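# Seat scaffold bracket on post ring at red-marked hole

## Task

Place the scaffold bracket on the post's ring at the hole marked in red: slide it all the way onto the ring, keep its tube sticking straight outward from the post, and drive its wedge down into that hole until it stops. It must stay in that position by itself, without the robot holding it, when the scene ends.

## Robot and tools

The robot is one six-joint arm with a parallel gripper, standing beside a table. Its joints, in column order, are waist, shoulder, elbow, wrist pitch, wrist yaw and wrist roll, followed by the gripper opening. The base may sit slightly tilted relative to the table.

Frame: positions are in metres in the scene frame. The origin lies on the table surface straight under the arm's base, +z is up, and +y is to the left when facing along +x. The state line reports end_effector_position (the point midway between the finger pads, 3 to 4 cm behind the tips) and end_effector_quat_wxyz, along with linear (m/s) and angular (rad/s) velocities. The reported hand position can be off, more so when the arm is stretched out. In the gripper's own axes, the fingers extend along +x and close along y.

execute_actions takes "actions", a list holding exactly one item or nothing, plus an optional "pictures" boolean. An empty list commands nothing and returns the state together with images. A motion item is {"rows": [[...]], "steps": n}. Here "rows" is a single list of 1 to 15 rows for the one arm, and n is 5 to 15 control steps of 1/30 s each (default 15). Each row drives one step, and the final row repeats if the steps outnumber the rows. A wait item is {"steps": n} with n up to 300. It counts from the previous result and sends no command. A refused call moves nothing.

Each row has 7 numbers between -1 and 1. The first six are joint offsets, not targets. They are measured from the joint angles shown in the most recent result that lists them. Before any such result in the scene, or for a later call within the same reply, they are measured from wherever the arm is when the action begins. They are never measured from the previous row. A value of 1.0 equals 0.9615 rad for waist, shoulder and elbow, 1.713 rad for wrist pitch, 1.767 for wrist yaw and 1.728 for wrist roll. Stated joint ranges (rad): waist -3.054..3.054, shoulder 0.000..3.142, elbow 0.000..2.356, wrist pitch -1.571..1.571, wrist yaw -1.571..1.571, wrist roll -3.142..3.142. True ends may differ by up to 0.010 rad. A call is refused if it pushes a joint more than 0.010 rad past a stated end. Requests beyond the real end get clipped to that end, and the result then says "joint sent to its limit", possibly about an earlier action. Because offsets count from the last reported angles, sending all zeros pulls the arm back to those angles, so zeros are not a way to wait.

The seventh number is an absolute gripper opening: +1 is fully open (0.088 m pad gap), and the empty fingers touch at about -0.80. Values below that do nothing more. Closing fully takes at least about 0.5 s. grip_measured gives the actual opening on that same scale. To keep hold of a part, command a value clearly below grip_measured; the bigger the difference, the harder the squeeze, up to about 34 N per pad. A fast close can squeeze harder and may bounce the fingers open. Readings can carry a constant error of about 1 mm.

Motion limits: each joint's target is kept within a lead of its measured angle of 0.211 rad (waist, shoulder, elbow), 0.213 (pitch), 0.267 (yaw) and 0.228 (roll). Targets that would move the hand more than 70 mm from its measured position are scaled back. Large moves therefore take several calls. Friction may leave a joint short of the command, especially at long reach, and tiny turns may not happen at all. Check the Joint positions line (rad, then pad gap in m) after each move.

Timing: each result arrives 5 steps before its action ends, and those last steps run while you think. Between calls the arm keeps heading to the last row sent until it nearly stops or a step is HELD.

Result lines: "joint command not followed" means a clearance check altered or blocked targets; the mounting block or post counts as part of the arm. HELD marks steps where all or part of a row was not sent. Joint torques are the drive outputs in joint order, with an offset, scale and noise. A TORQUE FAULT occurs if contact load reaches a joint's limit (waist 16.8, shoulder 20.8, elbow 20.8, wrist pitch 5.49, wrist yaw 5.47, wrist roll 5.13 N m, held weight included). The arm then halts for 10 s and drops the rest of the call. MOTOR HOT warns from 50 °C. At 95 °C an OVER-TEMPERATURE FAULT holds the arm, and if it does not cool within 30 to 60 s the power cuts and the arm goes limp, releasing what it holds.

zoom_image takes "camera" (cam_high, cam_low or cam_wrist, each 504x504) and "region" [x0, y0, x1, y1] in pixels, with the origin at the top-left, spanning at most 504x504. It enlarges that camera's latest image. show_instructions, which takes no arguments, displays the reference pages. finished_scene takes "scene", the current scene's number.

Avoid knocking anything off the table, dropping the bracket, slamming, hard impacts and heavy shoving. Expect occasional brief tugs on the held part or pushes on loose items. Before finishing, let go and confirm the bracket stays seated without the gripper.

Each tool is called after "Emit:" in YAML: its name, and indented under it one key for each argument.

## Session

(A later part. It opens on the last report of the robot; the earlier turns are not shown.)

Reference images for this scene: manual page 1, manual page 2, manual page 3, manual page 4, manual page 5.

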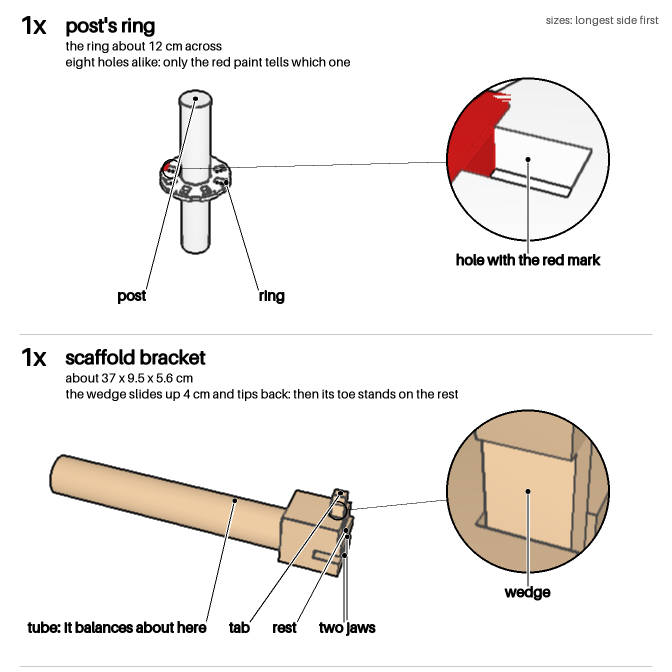

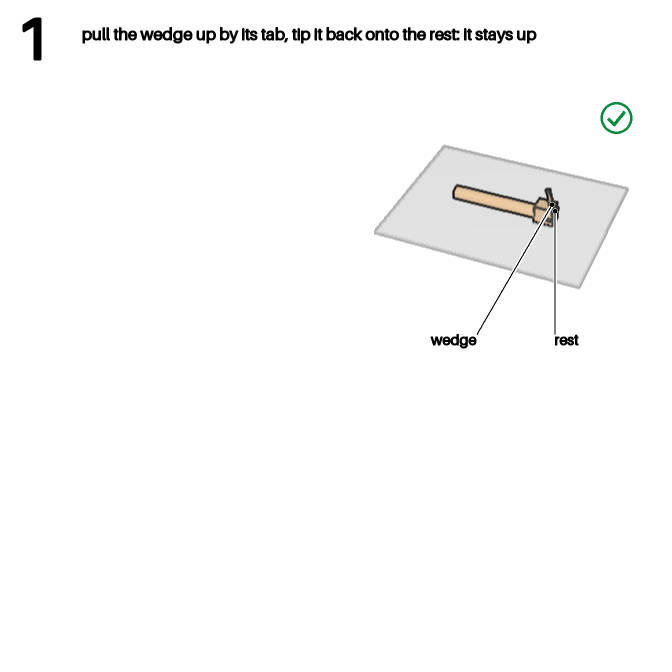

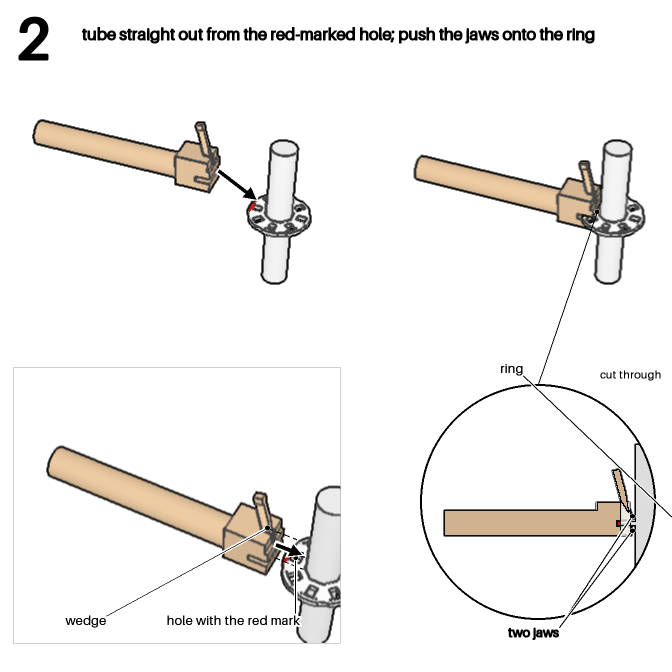

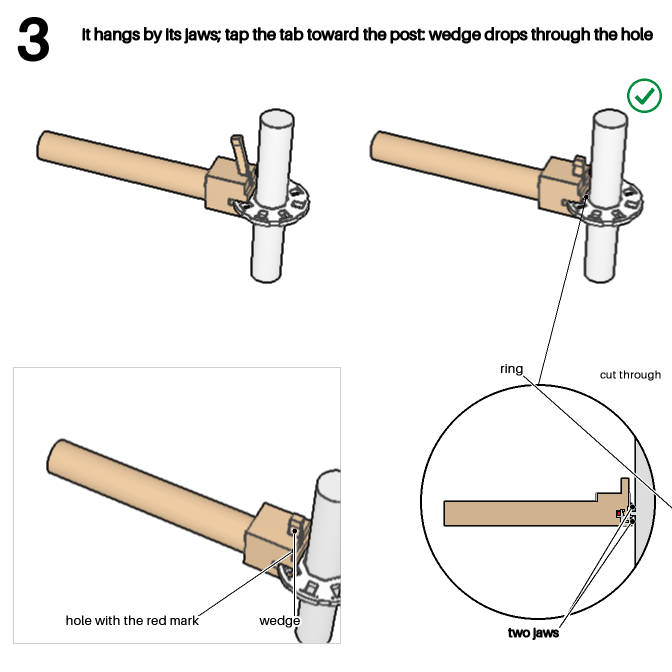

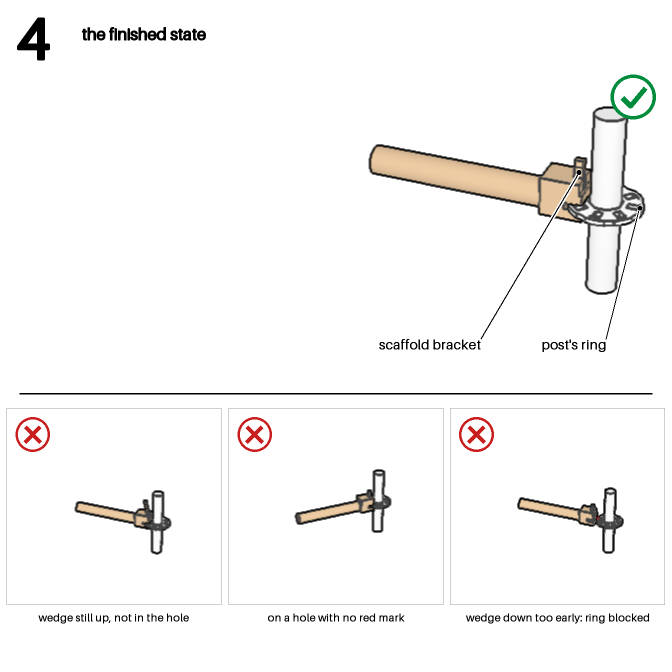

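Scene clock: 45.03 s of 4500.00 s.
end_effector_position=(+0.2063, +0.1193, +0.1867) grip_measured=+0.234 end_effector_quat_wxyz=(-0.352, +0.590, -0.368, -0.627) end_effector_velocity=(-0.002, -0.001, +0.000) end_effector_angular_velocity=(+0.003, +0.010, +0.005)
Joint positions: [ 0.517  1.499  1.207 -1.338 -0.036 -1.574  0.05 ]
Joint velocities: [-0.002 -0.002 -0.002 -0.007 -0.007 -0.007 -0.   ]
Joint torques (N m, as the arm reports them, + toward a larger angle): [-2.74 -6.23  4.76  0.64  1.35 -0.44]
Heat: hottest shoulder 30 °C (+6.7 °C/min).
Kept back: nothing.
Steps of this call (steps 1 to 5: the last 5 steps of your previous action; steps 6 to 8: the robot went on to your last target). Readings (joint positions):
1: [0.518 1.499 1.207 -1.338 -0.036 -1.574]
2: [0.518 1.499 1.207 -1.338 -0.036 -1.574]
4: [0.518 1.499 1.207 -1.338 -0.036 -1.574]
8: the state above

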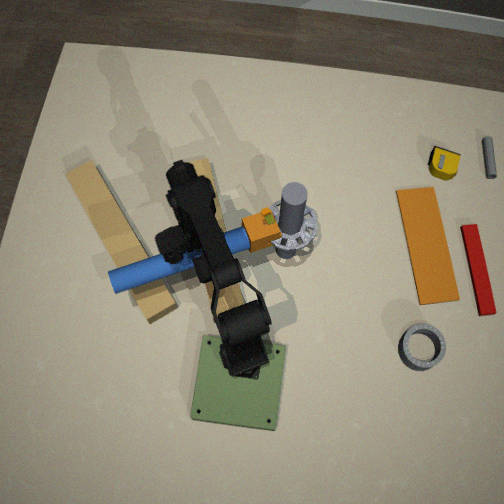

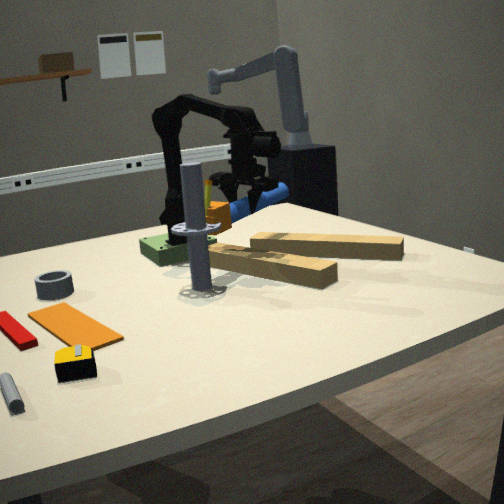

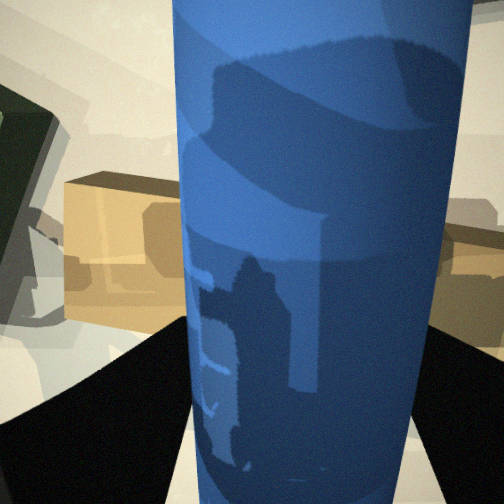

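Emit:
execute_actions:
  actions:
    - {"rows": [[0.022, 0, 0.004, 0.002, 0.014, 0.02, -0.3],[0.022, 0, 0.004, 0.002, 0.014, 0.02, -0.3],[0.022, 0, 0.004, 0.002, 0.014, 0.02, -0.3],[0.022, 0, 0.004, 0.002, 0.014, 0.02, -0.3],[0.022, 0, 0.004, 0.002, 0.014, 0.02, -0.3],[0.022, 0, 0.004, 0.002, 0.014, 0.02, 0.2],[0.022, 0, 0.004, 0.002, 0.014, 0.02, 0.5],[0.022, 0, 0.004, 0.002, 0.014, 0.02, 1]], "steps": 15}

Emit:
execute_actions:
  actions:
    - {"steps": 12}
  pictures: true

Scene clock: 45.77 s of 4500.00 s.
end_effector_position=(+0.2065, +0.1205, +0.1851) grip_measured=+0.285 end_effector_quat_wxyz=(-0.351, +0.594, -0.376, -0.618) end_effector_velocity=(-0.007, -0.003, +0.003) end_effector_angular_velocity=(-0.020, +0.020, +0.000)
Joint positions: [ 0.535  1.504  1.206 -1.334 -0.015 -1.543  0.053]
Joint velocities: [ 0.007 -0.007  0.002 -0.037  0.007  0.007  0.112]
Joint torques (N m, as the arm reports them, + toward a larger angle): [ 0.22 -6.12  4.94  0.26 -0.02  0.06]
Heat: hottest shoulder 30 °C (+6.6 °C/min).
Steps of this call (steps 1 to 12: the robot went on to your last target; steps 13 to 22: the first 10 steps of this action). Readings (joint positions):
13: [0.519 1.499 1.207 -1.338 -0.034 -1.573]
14: [0.524 1.500 1.207 -1.336 -0.027 -1.566]
16: [0.530 1.503 1.206 -1.334 -0.018 -1.556]
20: [0.534 1.504 1.206 -1.333 -0.017 -1.545]
22: the state above

Scene clock: 46.17 s of 4500.00 s.
end_effector_position=(+0.2065, +0.1207, +0.1858) grip_measured=+1.000 end_effector_quat_wxyz=(-0.352, +0.594, -0.376, -0.618) end_effector_velocity=(-0.005, -0.002, +0.000) end_effector_angular_velocity=(-0.004, +0.023, +0.005)
Joint positions: [ 0.536  1.502  1.206 -1.334 -0.015 -1.542  0.088]
Joint velocities: [-0.002 -0.002 -0.002 -0.022 -0.007 -0.007  0.   ]
Joint torques (N m, as the arm reports them, + toward a larger angle): [ 0.27 -5.89  4.97  0.25 -0.01  0.05]
Heat: hottest shoulder 30 °C (+6.5 °C/min).
Kept back: nothing.
Steps of this call (steps 1 to 5: the last 5 steps of your previous action; steps 6 to 12: the robot went on to your last target). Readings (joint positions):
1: [0.535 1.503 1.206 -1.334 -0.015 -1.543]
2: [0.535 1.502 1.206 -1.334 -0.015 -1.543]
4: [0.536 1.502 1.206 -1.334 -0.015 -1.542]
8: [0.536 1.502 1.206 -1.334 -0.015 -1.542]
12: the state above

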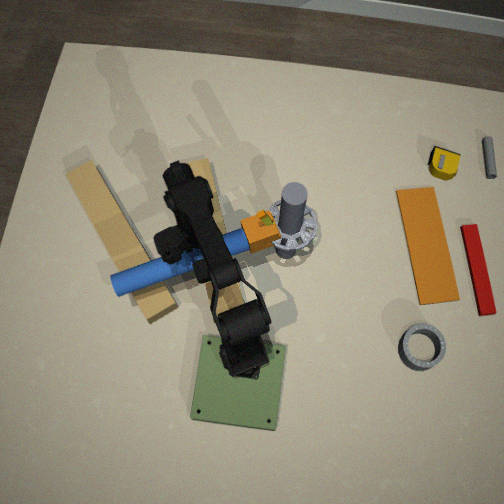

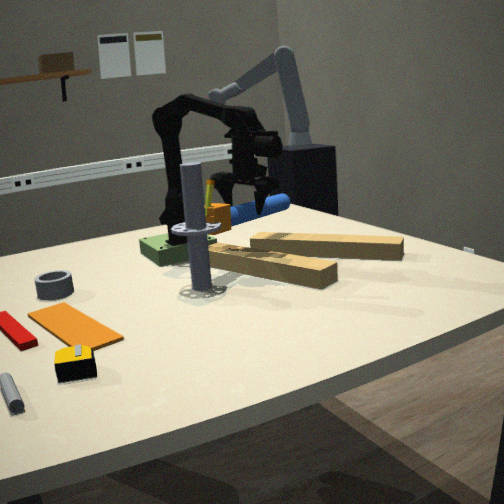

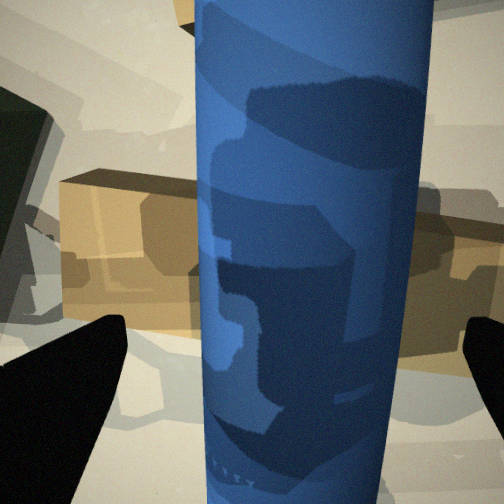

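Emit:
execute_actions:
  actions:
    - {"rows": [[0, 0.03, 0.15, -0.05, 0, 0, 1],[0, 0.05, 0.25, -0.09, 0, 0, 1],[-0.05, 0.06, 0.35, -0.12, 0, -0.03, 1],[-0.1, 0.08, 0.42, -0.135, 0, -0.06, 1],[-0.2, 0.1, 0.47, -0.135, 0, -0.11, 0.5],[-0.3, 0.12, 0.511, -0.135, 0, -0.17, 0],[-0.435, 0.127, 0.511, -0.135, 0.008, -0.244, -0.8]], "steps": 15}

Emit:
execute_actions:
  actions:
    - {"steps": 25}
  pictures: true

Scene clock: 47.57 s of 4500.00 s.
end_effector_position=(+0.2801, +0.0539, +0.2755) grip_measured=+0.325 end_effector_quat_wxyz=(-0.383, +0.633, -0.334, -0.584) end_effector_velocity=(+0.109, -0.442, +0.092) end_effector_angular_velocity=(-0.209, -0.169, -0.607)
Joint positions: [ 0.207  1.603  1.661 -1.544 -0.004 -1.886  0.055]
Joint velocities: [-1.487  0.095  0.476 -0.256  0.168 -0.901 -0.174]
Joint torques (N m, as the arm reports them, + toward a larger angle): [ 2.49 -5.05  4.05 -0.01 -0.29 -0.08]
Heat: hottest shoulder 30 °C (+6.3 °C/min).
Steps of this call (steps 1 to 15: the robot went on to your last target; steps 16 to 32: nothing new was sent; steps 33 to 42: the first 10 steps of this action). Readings (joint positions):
33: [0.536 1.507 1.225 -1.356 -0.014 -1.542]
34: [0.536 1.522 1.269 -1.400 -0.014 -1.542]
36: [0.518 1.549 1.385 -1.466 -0.016 -1.577]
40: [0.323 1.591 1.608 -1.531 -0.014 -1.803]
42: the state above

Scene clock: 48.40 s of 4500.00 s.
end_effector_position=(+0.2848, +0.0290, +0.2785) grip_measured=-0.785 end_effector_quat_wxyz=(-0.383, +0.631, -0.341, -0.582) end_effector_velocity=(-0.006, +0.002, +0.001) end_effector_angular_velocity=(+0.018, +0.019, +0.021)
Joint positions: [ 0.12   1.617  1.69  -1.566 -0.002 -1.961  0.001]
Joint velocities: [-0.002 -0.007 -0.002 -0.022 -0.022 -0.022  0.   ]
Joint torques (N m, as the arm reports them, + toward a larger angle): [-0.27 -5.58  5.28  0.64 -0.06 -0.08]
Heat: hottest shoulder 30 °C (+6.2 °C/min).
Kept back: nothing.
Steps of this call (steps 1 to 5: the last 5 steps of your previous action; steps 6 to 25: the robot went on to your last target). Readings (joint positions):
1: [0.165 1.605 1.673 -1.551 0.001 -1.910]
2: [0.139 1.607 1.679 -1.557 0.001 -1.925]
4: [0.124 1.609 1.686 -1.565 -0.002 -1.944]
8: [0.123 1.615 1.689 -1.565 -0.002 -1.958]
25: the state above

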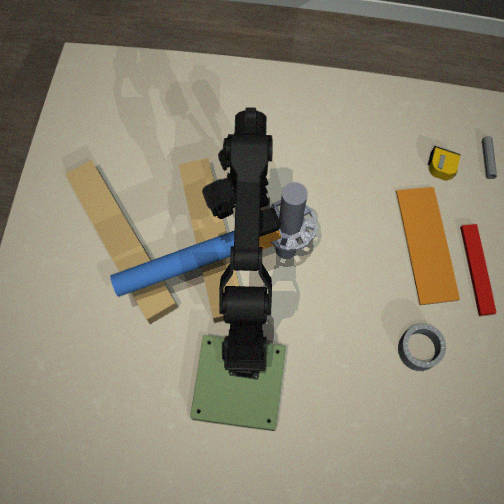

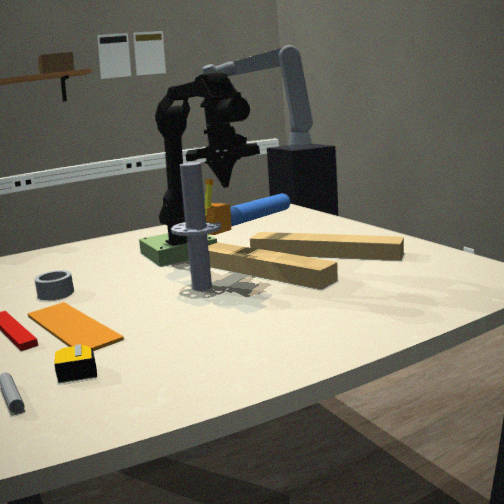

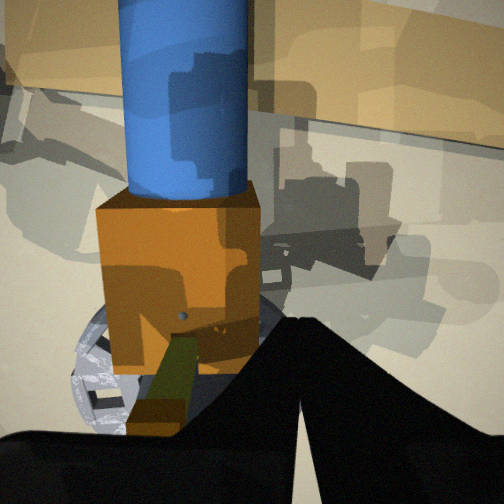

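Emit:
execute_actions:
  actions:
    - {"rows": [[-0.055, -0.098, -0.08, 0, 0, -0.031, -0.8],[-0.055, -0.098, -0.08, 0, 0, -0.031, -0.8],[-0.055, -0.098, -0.08, 0, 0, -0.031, -0.8],[-0.055, -0.098, -0.08, 0, 0, -0.031, -0.8],[-0.055, -0.098, -0.168, 0, 0, -0.031, -0.8]], "steps": 15}

Emit:
execute_actions:
  actions:
    - {"steps": 12}
  pictures: true

Scene clock: 49.80 s of 4500.00 s.
end_effector_position=(+0.2669, +0.0199, +0.2760) grip_measured=-0.785 end_effector_quat_wxyz=(-0.386, +0.639, -0.326, -0.580) end_effector_velocity=(-0.010, -0.002, -0.004) end_effector_angular_velocity=(-0.012, +0.006, +0.033)
Joint positions: [ 0.084  1.521  1.583 -1.528 -0.02  -2.016  0.001]
Joint velocities: [-0.002 -0.037 -0.051  0.007  0.007 -0.037 -0.   ]
Joint torques (N m, as the arm reports them, + toward a larger angle): [-1.69 -5.15 -0.04 -2.02  0.62  0.08]
Heat: hottest shoulder 30 °C (+6.0 °C/min).
Steps of this call (steps 1 to 15: the robot went on to your last target; steps 16 to 32: nothing new was sent; steps 33 to 42: the first 10 steps of this action). Readings (joint positions):
33: [0.117 1.605 1.680 -1.558 -0.003 -1.973]
34: [0.105 1.590 1.660 -1.557 -0.003 -1.986]
36: [0.082 1.557 1.635 -1.564 -0.005 -2.002]
40: [0.081 1.525 1.588 -1.532 -0.020 -2.013]
42: the state above

Scene clock: 50.20 s of 4500.00 s.
end_effector_position=(+0.2668, +0.0199, +0.2759) grip_measured=-0.785 end_effector_quat_wxyz=(-0.386, +0.640, -0.325, -0.579) end_effector_velocity=(-0.005, +0.000, -0.001) end_effector_angular_velocity=(+0.007, +0.023, -0.009)
Joint positions: [ 0.084  1.518  1.579 -1.524 -0.02  -2.018  0.001]
Joint velocities: [-0.002 -0.002 -0.002 -0.022 -0.007  0.007 -0.   ]
Joint torques (N m, as the arm reports them, + toward a larger angle): [-1.68 -5.18 -0.13 -2.24  0.6   0.07]
Heat: hottest shoulder 30 °C (+6.0 °C/min).
Kept back: nothing.
Steps of this call (steps 1 to 5: the last 5 steps of your previous action; steps 6 to 12: the robot went on to your last target). Readings (joint positions):
1: [0.084 1.520 1.581 -1.527 -0.020 -2.017]
2: [0.084 1.520 1.581 -1.526 -0.020 -2.017]
4: [0.084 1.519 1.580 -1.525 -0.020 -2.018]
8: [0.084 1.518 1.579 -1.524 -0.020 -2.018]
12: the state above

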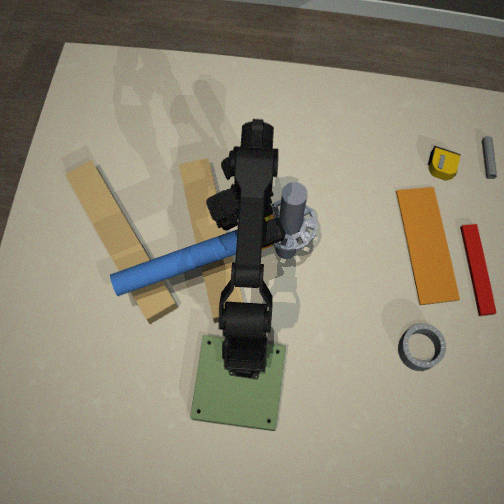

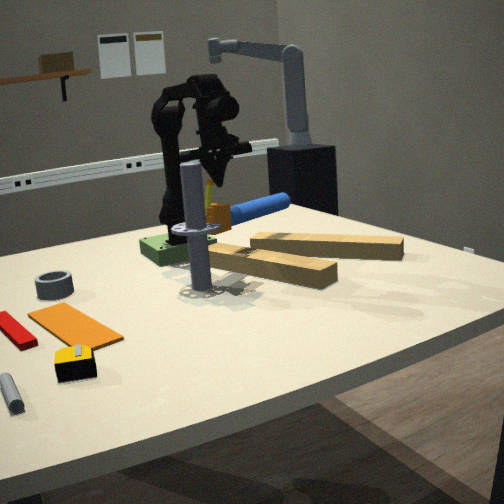

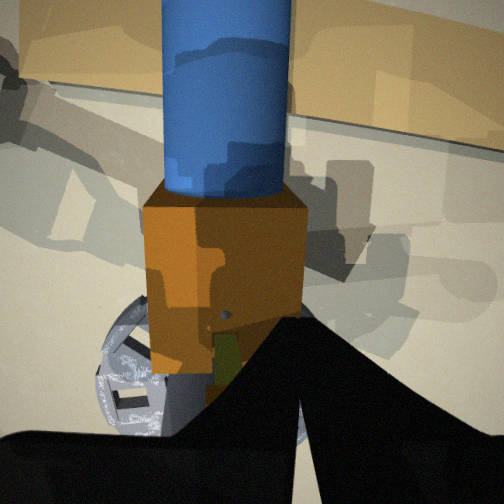

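Emit:
execute_actions:
  actions:
    - {"rows": [[0, 0, 0.084, -0.024, 0.011, 0, -0.8],[0, 0, 0.084, -0.024, 0.011, 0, -0.8],[0, 0, 0.084, -0.024, 0.011, 0, -0.8],[0, 0, 0.084, -0.024, 0.011, 0, -0.8],[0, -0.01, 0.084, -0.024, 0.011, 0, -0.8],[0.02, -0.019, 0.084, -0.024, 0.011, 0.02, -0.8],[0.051, -0.019, 0.084, -0.024, 0.011, 0.04, -0.8]], "steps": 15}

Emit:
execute_actions:
  actions:
    - {"steps": 12}
  pictures: true

Scene clock: 51.17 s of 4500.00 s.
end_effector_position=(+0.2652, +0.0269, +0.2970) grip_measured=-0.785 end_effector_quat_wxyz=(-0.396, +0.652, -0.324, -0.560) end_effector_velocity=(-0.009, +0.050, +0.019) end_effector_angular_velocity=(+0.039, -0.062, +0.018)
Joint positions: [ 0.121  1.506  1.651 -1.564 -0.    -1.965  0.001]
Joint velocities: [ 0.183 -0.042  0.032 -0.007 -0.007  0.168 -0.   ]
Joint torques (N m, as the arm reports them, + toward a larger angle): [-0.31 -5.87  4.86  0.63 -0.12  0.06]
Heat: hottest shoulder 30 °C (+5.9 °C/min).
Steps of this call (steps 1 to 15: the robot went on to your last target; steps 16 to 19: nothing new was sent; steps 20 to 29: the first 10 steps of this action). Readings (joint positions):
20: [0.084 1.518 1.592 -1.530 -0.019 -2.018]
21: [0.085 1.524 1.608 -1.544 -0.015 -2.018]
23: [0.085 1.526 1.628 -1.562 -0.005 -2.018]
27: [0.103 1.511 1.647 -1.564 -0.001 -1.981]
29: the state above

Scene clock: 51.57 s of 4500.00 s.
end_effector_position=(+0.2650, +0.0292, +0.2976) grip_measured=-0.785 end_effector_quat_wxyz=(-0.399, +0.651, -0.325, -0.559) end_effector_velocity=(-0.006, +0.001, -0.001) end_effector_angular_velocity=(+0.003, +0.022, +0.011)
Joint positions: [ 0.13   1.505  1.652 -1.564 -0.    -1.951  0.001]
Joint velocities: [ 0.002 -0.002 -0.002 -0.022 -0.007 -0.007 -0.   ]
Joint torques (N m, as the arm reports them, + toward a larger angle): [ 0.27 -6.17  5.12  0.63 -0.12  0.04]
Heat: hottest shoulder 30 °C (+5.8 °C/min).
Kept back: nothing.
Steps of this call (steps 1 to 5: the last 5 steps of your previous action; steps 6 to 12: the robot went on to your last target). Readings (joint positions):
1: [0.126 1.505 1.652 -1.564 -0.000 -1.961]
2: [0.128 1.505 1.652 -1.564 -0.000 -1.958]
4: [0.129 1.505 1.652 -1.564 -0.000 -1.954]
8: [0.129 1.505 1.652 -1.564 -0.000 -1.952]
12: the state above

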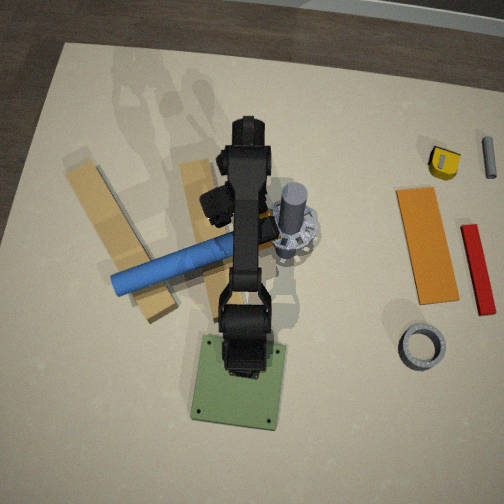

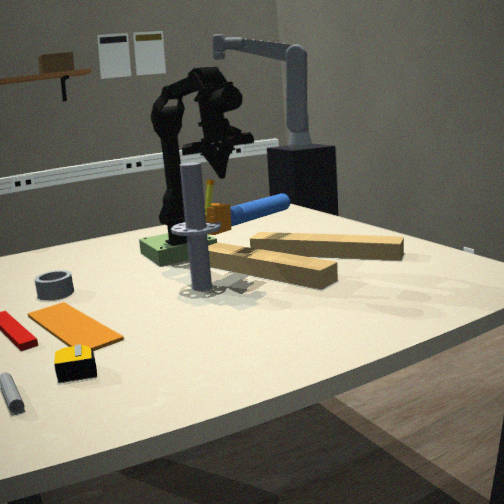

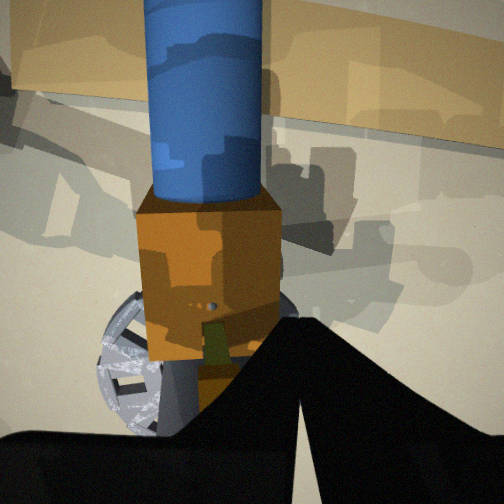

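Emit:
execute_actions:
  actions:
    - {"rows": [[0.003, -0.091, -0.06, 0, 0, 0.002, -0.8],[0.003, -0.091, -0.06, 0, 0, 0.002, -0.8],[0.003, -0.091, -0.06, 0, 0, 0.002, -0.8],[0.003, -0.091, -0.112, 0, 0, 0.002, -0.8]], "steps": 12}

Emit:
execute_actions:
  actions:
    - {"steps": 10}
  pictures: true

Scene clock: 52.73 s of 4500.00 s.
end_effector_position=(+0.2431, +0.0268, +0.2967) grip_measured=-0.785 end_effector_quat_wxyz=(-0.400, +0.652, -0.324, -0.557) end_effector_velocity=(-0.035, -0.003, -0.045) end_effector_angular_velocity=(-0.010, +0.164, -0.008)
Joint positions: [ 0.13   1.419  1.573 -1.565 -0.    -1.95   0.001]
Joint velocities: [-0.002 -0.061 -0.217 -0.007 -0.007  0.007 -0.   ]
Joint torques (N m, as the arm reports them, + toward a larger angle): [ 0.14 -4.49  3.45  0.86 -0.15  0.06]
Heat: hottest shoulder 30 °C (+5.7 °C/min).
Steps of this call (steps 1 to 28: the robot went on to your last target; steps 29 to 35: the first 7 steps of this action). Readings (joint positions):
29: [0.130 1.493 1.645 -1.559 -0.000 -1.950]
30: [0.130 1.479 1.630 -1.558 -0.000 -1.950]
32: [0.130 1.448 1.606 -1.565 -0.000 -1.950]
35: the state above

Scene clock: 53.07 s of 4500.00 s.
end_effector_position=(+0.2406, +0.0265, +0.2914) grip_measured=-0.785 end_effector_quat_wxyz=(-0.396, +0.647, -0.328, -0.563) end_effector_velocity=(+0.001, -0.001, +0.000) end_effector_angular_velocity=(+0.009, -0.006, -0.013)
Joint positions: [ 0.13   1.418  1.553 -1.565 -0.    -1.95   0.001]
Joint velocities: [-0.007 -0.002 -0.002  0.007 -0.007  0.007 -0.   ]
Joint torques (N m, as the arm reports them, + toward a larger angle): [ 0.28 -4.96  3.71  0.82 -0.14  0.05]
Heat: hottest shoulder 30 °C (+5.7 °C/min).
Kept back: nothing.
Steps of this call (steps 1 to 5: the last 5 steps of your previous action; steps 6 to 10: the robot went on to your last target). Readings (joint positions):
1: [0.130 1.419 1.567 -1.565 -0.000 -1.950]
2: [0.130 1.419 1.562 -1.565 -0.000 -1.950]
4: [0.130 1.418 1.554 -1.565 -0.000 -1.950]
8: [0.130 1.419 1.554 -1.565 -0.000 -1.950]
10: the state above

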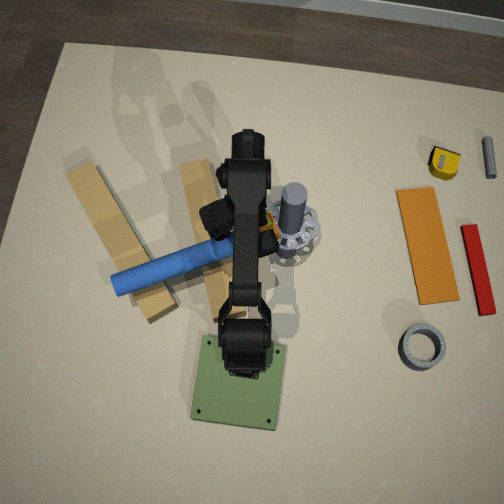

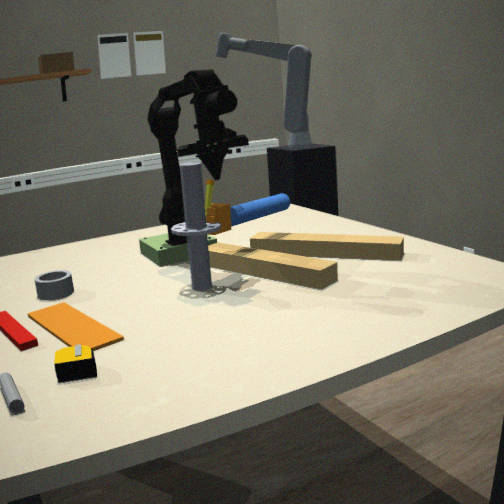

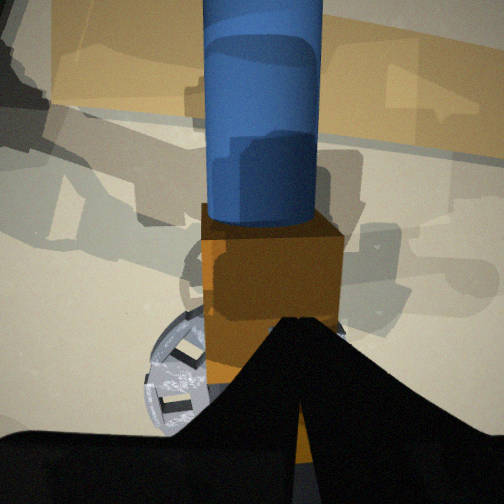

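Emit:
execute_actions:
  actions:
    - {"rows": [[0, 0.028, -0.075, 0, 0, 0, -0.8]], "steps": 12}

Emit:
execute_actions:
  actions:
    - {"steps": 8}
  pictures: true

Scene clock: 53.60 s of 4500.00 s.
end_effector_position=(+0.2358, +0.0260, +0.2693) grip_measured=-0.785 end_effector_quat_wxyz=(-0.378, +0.624, -0.348, -0.589) end_effector_velocity=(-0.009, -0.002, -0.031) end_effector_angular_velocity=(-0.011, +0.149, +0.016)
Joint positions: [ 0.13   1.443  1.489 -1.564 -0.    -1.95   0.001]
Joint velocities: [-0.007  0.051 -0.076 -0.022 -0.007 -0.022 -0.   ]
Joint torques (N m, as the arm reports them, + toward a larger angle): [-0.02 -5.35  4.24  0.48 -0.13 -0.01]
Heat: hottest shoulder 30 °C (+5.6 °C/min).
Steps of this call (steps 1 to 9: the robot went on to your last target; steps 10 to 16: the first 7 steps of this action). Readings (joint positions):
10: [0.130 1.420 1.545 -1.562 -0.000 -1.950]
11: [0.130 1.420 1.532 -1.562 -0.000 -1.950]
13: [0.130 1.429 1.507 -1.564 -0.000 -1.950]
16: the state above

Scene clock: 53.87 s of 4500.00 s.
end_effector_position=(+0.2356, +0.0260, +0.2687) grip_measured=-0.785 end_effector_quat_wxyz=(-0.378, +0.623, -0.348, -0.589) end_effector_velocity=(-0.002, -0.001, -0.000) end_effector_angular_velocity=(+0.005, +0.008, +0.015)
Joint positions: [ 0.13   1.444  1.488 -1.564 -0.    -1.95   0.001]
Joint velocities: [-0.007 -0.002 -0.002 -0.007 -0.007 -0.022  0.   ]
Joint torques (N m, as the arm reports them, + toward a larger angle): [-0.01 -4.9   3.82  0.46 -0.16 -0.01]
Heat: hottest shoulder 30 °C (+5.6 °C/min).
Kept back: nothing.
Steps of this call (steps 1 to 5: the last 5 steps of your previous action; steps 6 to 8: the robot went on to your last target). Readings (joint positions):
1: [0.130 1.444 1.488 -1.564 -0.000 -1.950]
2: [0.130 1.444 1.488 -1.564 -0.000 -1.950]
4: [0.130 1.444 1.488 -1.564 -0.000 -1.950]
8: the state above

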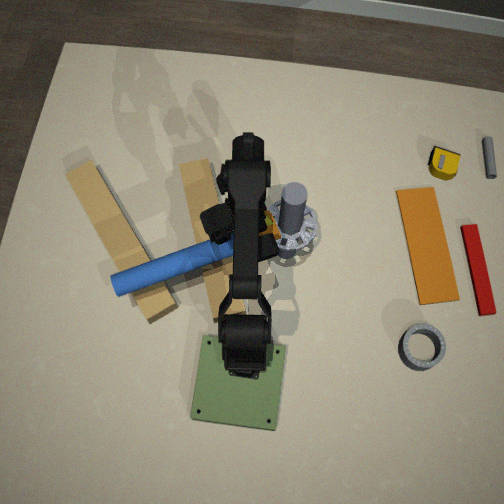

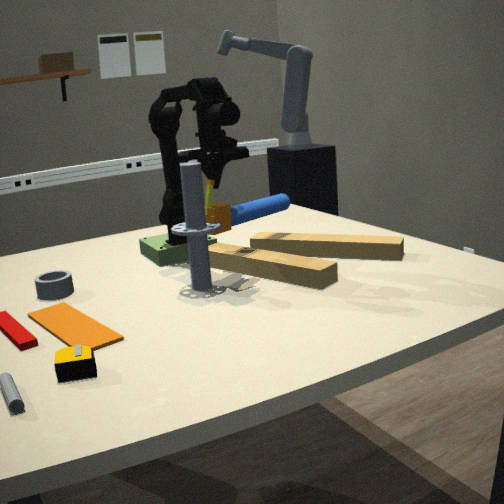

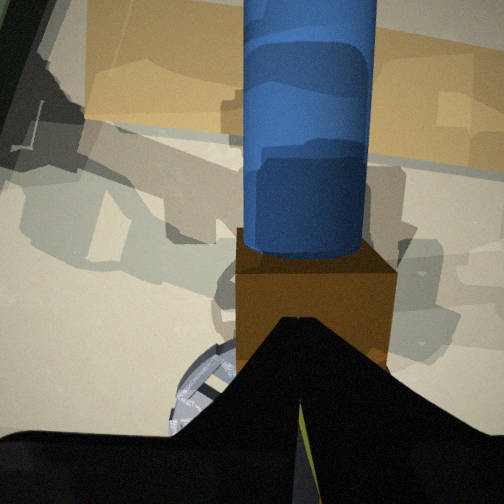

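Emit:
execute_actions:
  actions:
    - {"rows": [[-0.02, 0.03, 0.025, 0, 0, -0.011, -0.8],[-0.04, 0.04, 0.033, 0, 0, -0.022, -0.8],[-0.06, 0.05, 0.04, 0, 0, -0.033, -0.8],[-0.08, 0.06, 0.048, 0, 0, -0.044, -0.8],[-0.1, 0.07, 0.056, 0, 0, -0.055, -0.8],[-0.12, 0.085, 0.068, 0, 0, -0.066, -0.8],[-0.141, 0.1, 0.08, 0, 0, -0.078, -0.8]], "steps": 15}

Emit:
execute_actions:
  actions:
    - {"steps": 8}
  pictures: true

Emit:
zoom_image:
  camera: "cam_low"
  region: [170, 160, 270, 255]

Scene clock: 54.60 s of 4500.00 s.
end_effector_position=(+0.2544, +0.0003, +0.2677) grip_measured=-0.785 end_effector_quat_wxyz=(-0.377, +0.618, -0.348, -0.596) end_effector_velocity=(+0.013, -0.014, -0.054) end_effector_angular_velocity=(+0.030, +0.287, +0.110)
Joint positions: [ 0.014  1.52   1.552 -1.568 -0.015 -2.068  0.001]
Joint velocities: [-0.076  0.227  0.002 -0.066 -0.037 -0.183 -0.   ]
Joint torques (N m, as the arm reports them, + toward a larger angle): [-1.13 -5.25  5.4   0.85  0.51 -0.06]
Heat: hottest shoulder 30 °C (+5.5 °C/min).
Steps of this call (steps 1 to 12: the robot went on to your last target; steps 13 to 22: the first 10 steps of this action). Readings (joint positions):
13: [0.129 1.447 1.489 -1.564 -0.000 -1.953]
14: [0.123 1.452 1.494 -1.565 -0.000 -1.961]
16: [0.098 1.469 1.509 -1.565 -0.000 -1.988]
20: [0.032 1.503 1.547 -1.566 -0.005 -2.052]
22: the state above

Scene clock: 54.87 s of 4500.00 s.
end_effector_position=(+0.2551, +0.0004, +0.2645) grip_measured=-0.785 end_effector_quat_wxyz=(-0.371, +0.614, -0.346, -0.604) end_effector_velocity=(-0.002, +0.001, -0.000) end_effector_angular_velocity=(+0.021, +0.007, +0.015)
Joint positions: [ 0.012  1.533  1.552 -1.572 -0.018 -2.082  0.001]
Joint velocities: [-0.007 -0.002 -0.002 -0.007 -0.022 -0.022 -0.   ]
Joint torques (N m, as the arm reports them, + toward a larger angle): [-1.8  -5.02  5.56  1.1   0.59 -0.05]
Heat: hottest shoulder 30 °C (+5.5 °C/min).
Kept back: nothing.
Steps of this call (steps 1 to 5: the last 5 steps of your previous action; steps 6 to 8: the robot went on to your last target). Readings (joint positions):
1: [0.013 1.527 1.552 -1.569 -0.015 -2.073]
2: [0.012 1.531 1.552 -1.571 -0.016 -2.076]
4: [0.012 1.533 1.552 -1.572 -0.017 -2.079]
8: the state above

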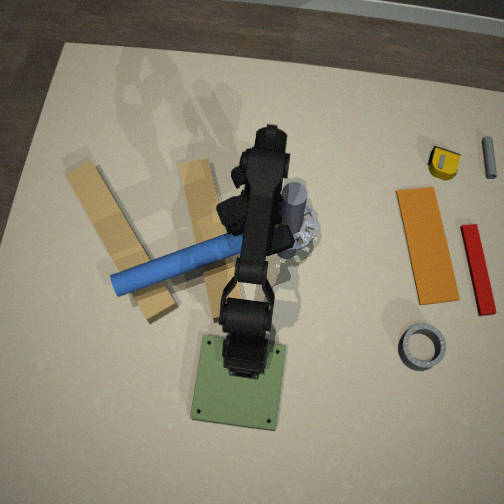

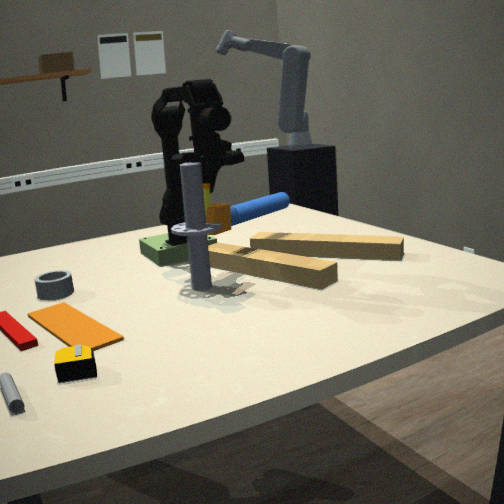

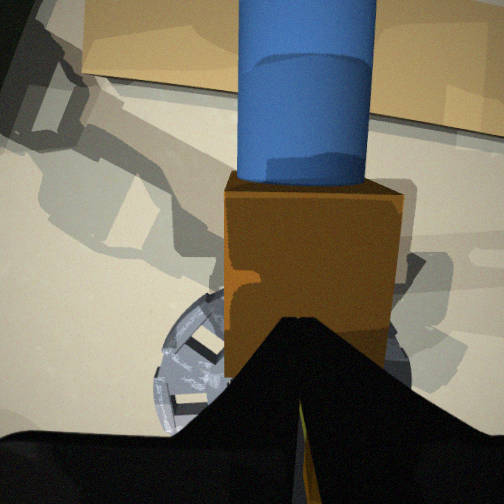

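Region (170, 160, 270, 255) of cam_low's 504x504 image, scaled by 5.040, with more detail than that image has; it fills the top 479 rows of this view, and the rest is white.

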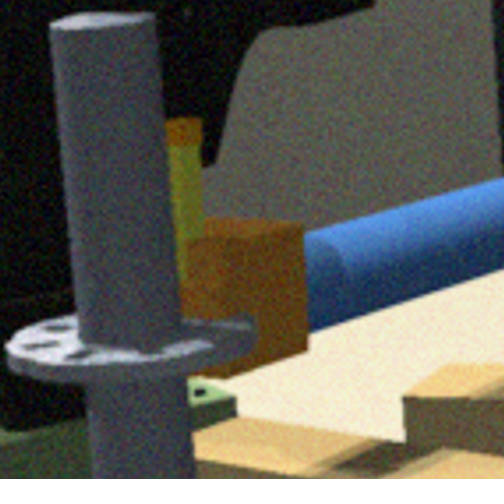

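Emit:
execute_actions:
  actions:
    - {"rows": [[0.05, -0.02, 0.01, 0, 0.01, 0.03, -0.8]], "steps": 12}

Emit:
execute_actions:
  actions:
    - {"steps": 15}
  pictures: true

Emit:
zoom_image:
  camera: "cam_low"
  region: [170, 160, 270, 255]

Scene clock: 55.37 s of 4500.00 s.
end_effector_position=(+0.2543, +0.0095, +0.2678) grip_measured=-0.785 end_effector_quat_wxyz=(-0.370, +0.621, -0.348, -0.597) end_effector_velocity=(-0.005, +0.008, +0.010) end_effector_angular_velocity=(+0.010, -0.036, -0.010)
Joint positions: [ 0.056  1.522  1.555 -1.571 -0.003 -2.037  0.001]
Joint velocities: [ 0.027 -0.037  0.007 -0.007 -0.007  0.037  0.   ]
Joint torques (N m, as the arm reports them, + toward a larger angle): [ 0.18 -6.31  5.07  0.43  0.03  0.07]
Heat: hottest shoulder 30 °C (+5.4 °C/min).
Steps of this call (steps 1 to 8: the robot went on to your last target; steps 9 to 15: the first 7 steps of this action). Readings (joint positions):
9: [0.017 1.532 1.552 -1.572 -0.014 -2.072]
10: [0.028 1.531 1.552 -1.572 -0.006 -2.060]
12: [0.046 1.527 1.554 -1.571 -0.004 -2.045]
15: the state above

Scene clock: 55.87 s of 4500.00 s.
end_effector_position=(+0.2542, +0.0099, +0.2682) grip_measured=-0.785 end_effector_quat_wxyz=(-0.371, +0.621, -0.349, -0.596) end_effector_velocity=(+0.001, -0.002, +0.000) end_effector_angular_velocity=(-0.007, -0.008, +0.005)
Joint positions: [ 0.058  1.521  1.555 -1.571 -0.003 -2.032  0.001]
Joint velocities: [-0.002 -0.002 -0.002  0.007  0.007 -0.007 -0.   ]
Joint torques (N m, as the arm reports them, + toward a larger angle): [ 0.32 -6.44  5.04  0.38  0.    0.05]
Heat: hottest shoulder 30 °C (+5.4 °C/min).
Kept back: nothing.
Steps of this call (steps 1 to 5: the last 5 steps of your previous action; steps 6 to 15: the robot went on to your last target). Readings (joint positions):
1: [0.057 1.521 1.555 -1.571 -0.003 -2.035]
2: [0.057 1.521 1.555 -1.571 -0.003 -2.034]
4: [0.057 1.521 1.555 -1.571 -0.003 -2.033]
8: [0.057 1.521 1.555 -1.571 -0.003 -2.032]
15: the state above
The arm was judged still, so your last target was given up. Only a new action makes it travel on or press farther. Fingers that are still opening or closing keep moving.

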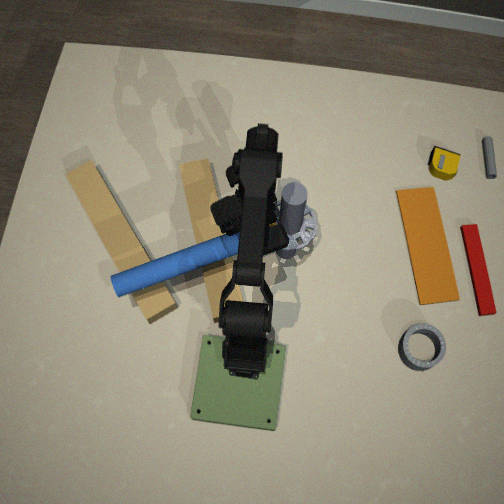

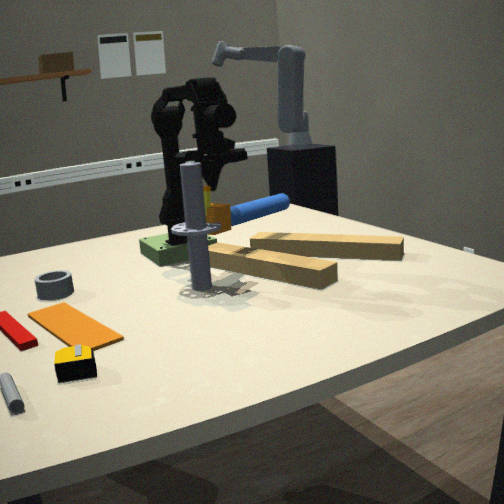

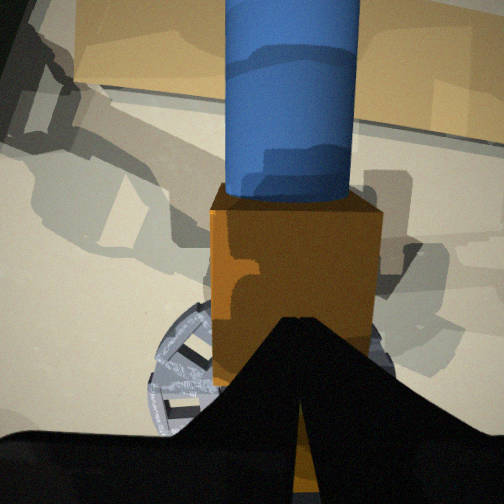

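Region (170, 160, 270, 255) of cam_low's 504x504 image, scaled by 5.040, with more detail than that image has; it fills the top 479 rows of this view, and the rest is white.

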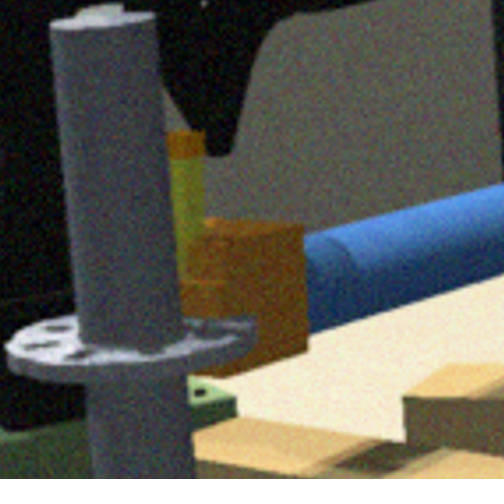

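Emit:
execute_actions:
  actions:
    - {"rows": [[0, -0.031, 0.06, 0, 0, 0, -0.8],[0, -0.031, 0.06, 0, 0, 0, -0.8],[0, -0.031, 0.06, 0, 0, 0, -0.8],[0, -0.031, 0.06, 0, 0, 0, -0.8],[0, -0.031, 0.06, 0, 0, 0, -0.8],[-0.03, 0.0, 0.08, 0, 0, -0.016, -0.8],[-0.072, 0.02, 0.104, 0, 0, -0.04, -0.8]], "steps": 15}

Emit:
execute_actions:
  actions:
    - {"steps": 10}
  pictures: true

Emit:
zoom_image:
  camera: "cam_low"
  region: [170, 160, 270, 255]

Scene clock: 57.33 s of 4500.00 s.
end_effector_position=(+0.2660, -0.0042, +0.2907) grip_measured=-0.785 end_effector_quat_wxyz=(-0.386, +0.646, -0.334, -0.567) end_effector_velocity=(+0.027, -0.069, -0.021) end_effector_angular_velocity=(+0.004, +0.110, -0.096)
Joint positions: [ 0.003  1.52   1.642 -1.571 -0.004 -2.084  0.001]
Joint velocities: [-0.266  0.164  0.076 -0.022 -0.022 -0.168  0.   ]
Joint torques (N m, as the arm reports them, + toward a larger angle): [ 0.53 -4.87  4.95  0.7  -0.08 -0.08]
Heat: hottest shoulder 30 °C (+5.2 °C/min).
Steps of this call (steps 1 to 34: nothing new was sent; steps 35 to 44: the first 10 steps of this action). Readings (joint positions):
35: [0.058 1.518 1.562 -1.572 -0.003 -2.032]
36: [0.058 1.517 1.571 -1.573 -0.003 -2.032]
38: [0.058 1.508 1.591 -1.572 -0.003 -2.032]
42: [0.030 1.508 1.629 -1.572 -0.004 -2.068]
44: the state above

Scene clock: 57.67 s of 4500.00 s.
end_effector_position=(+0.2685, -0.0075, +0.2887) grip_measured=-0.785 end_effector_quat_wxyz=(-0.384, +0.644, -0.335, -0.570) end_effector_velocity=(+0.001, +0.000, +0.000) end_effector_angular_velocity=(+0.006, -0.008, +0.006)
Joint positions: [-0.009  1.534  1.647 -1.571 -0.004 -2.099  0.001]
Joint velocities: [-0.002 -0.002 -0.002  0.007 -0.007 -0.007  0.   ]
Joint torques (N m, as the arm reports them, + toward a larger angle): [-0.3  -5.03  5.18  0.71 -0.1  -0.07]
Heat: hottest shoulder 30 °C (+5.2 °C/min).
Kept back: nothing.
Steps of this call (steps 1 to 5: the last 5 steps of your previous action; steps 6 to 10: the robot went on to your last target). Readings (joint positions):
1: [-0.003 1.525 1.643 -1.571 -0.004 -2.089]
2: [-0.007 1.529 1.644 -1.571 -0.004 -2.092]
4: [-0.008 1.533 1.644 -1.571 -0.004 -2.096]
8: [-0.008 1.534 1.647 -1.571 -0.004 -2.098]
10: the state above

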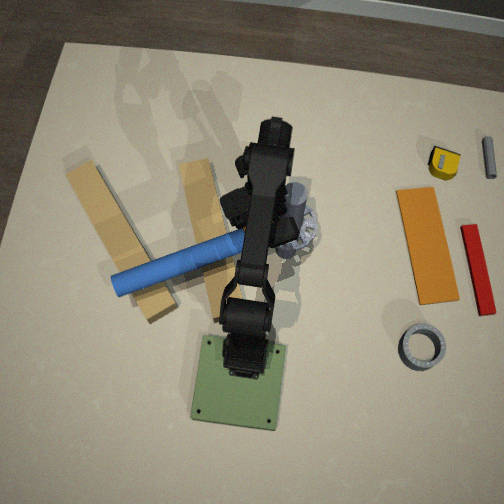

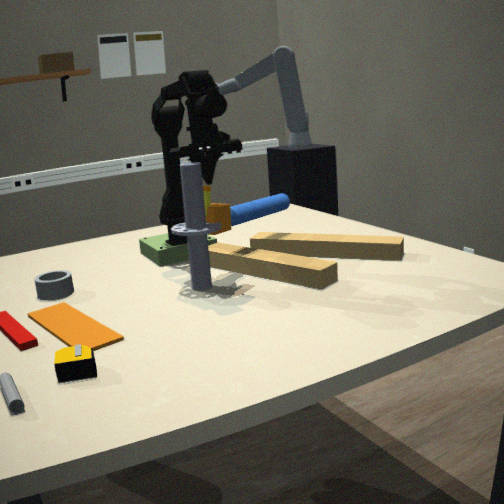

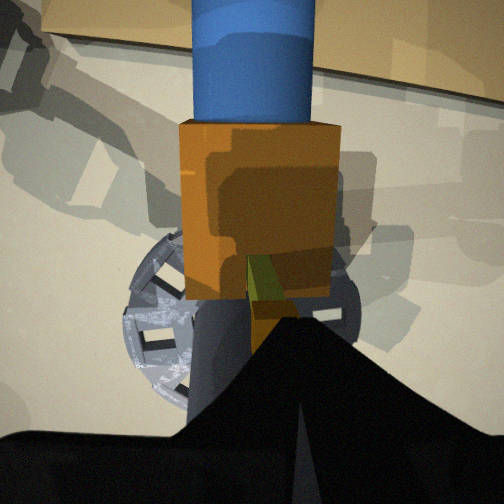

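Region (170, 160, 270, 255) of cam_low's 504x504 image, scaled by 5.040, with more detail than that image has; it fills the top 479 rows of this view, and the rest is white.

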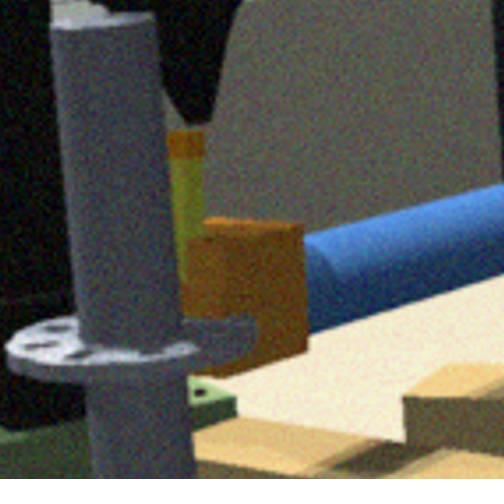

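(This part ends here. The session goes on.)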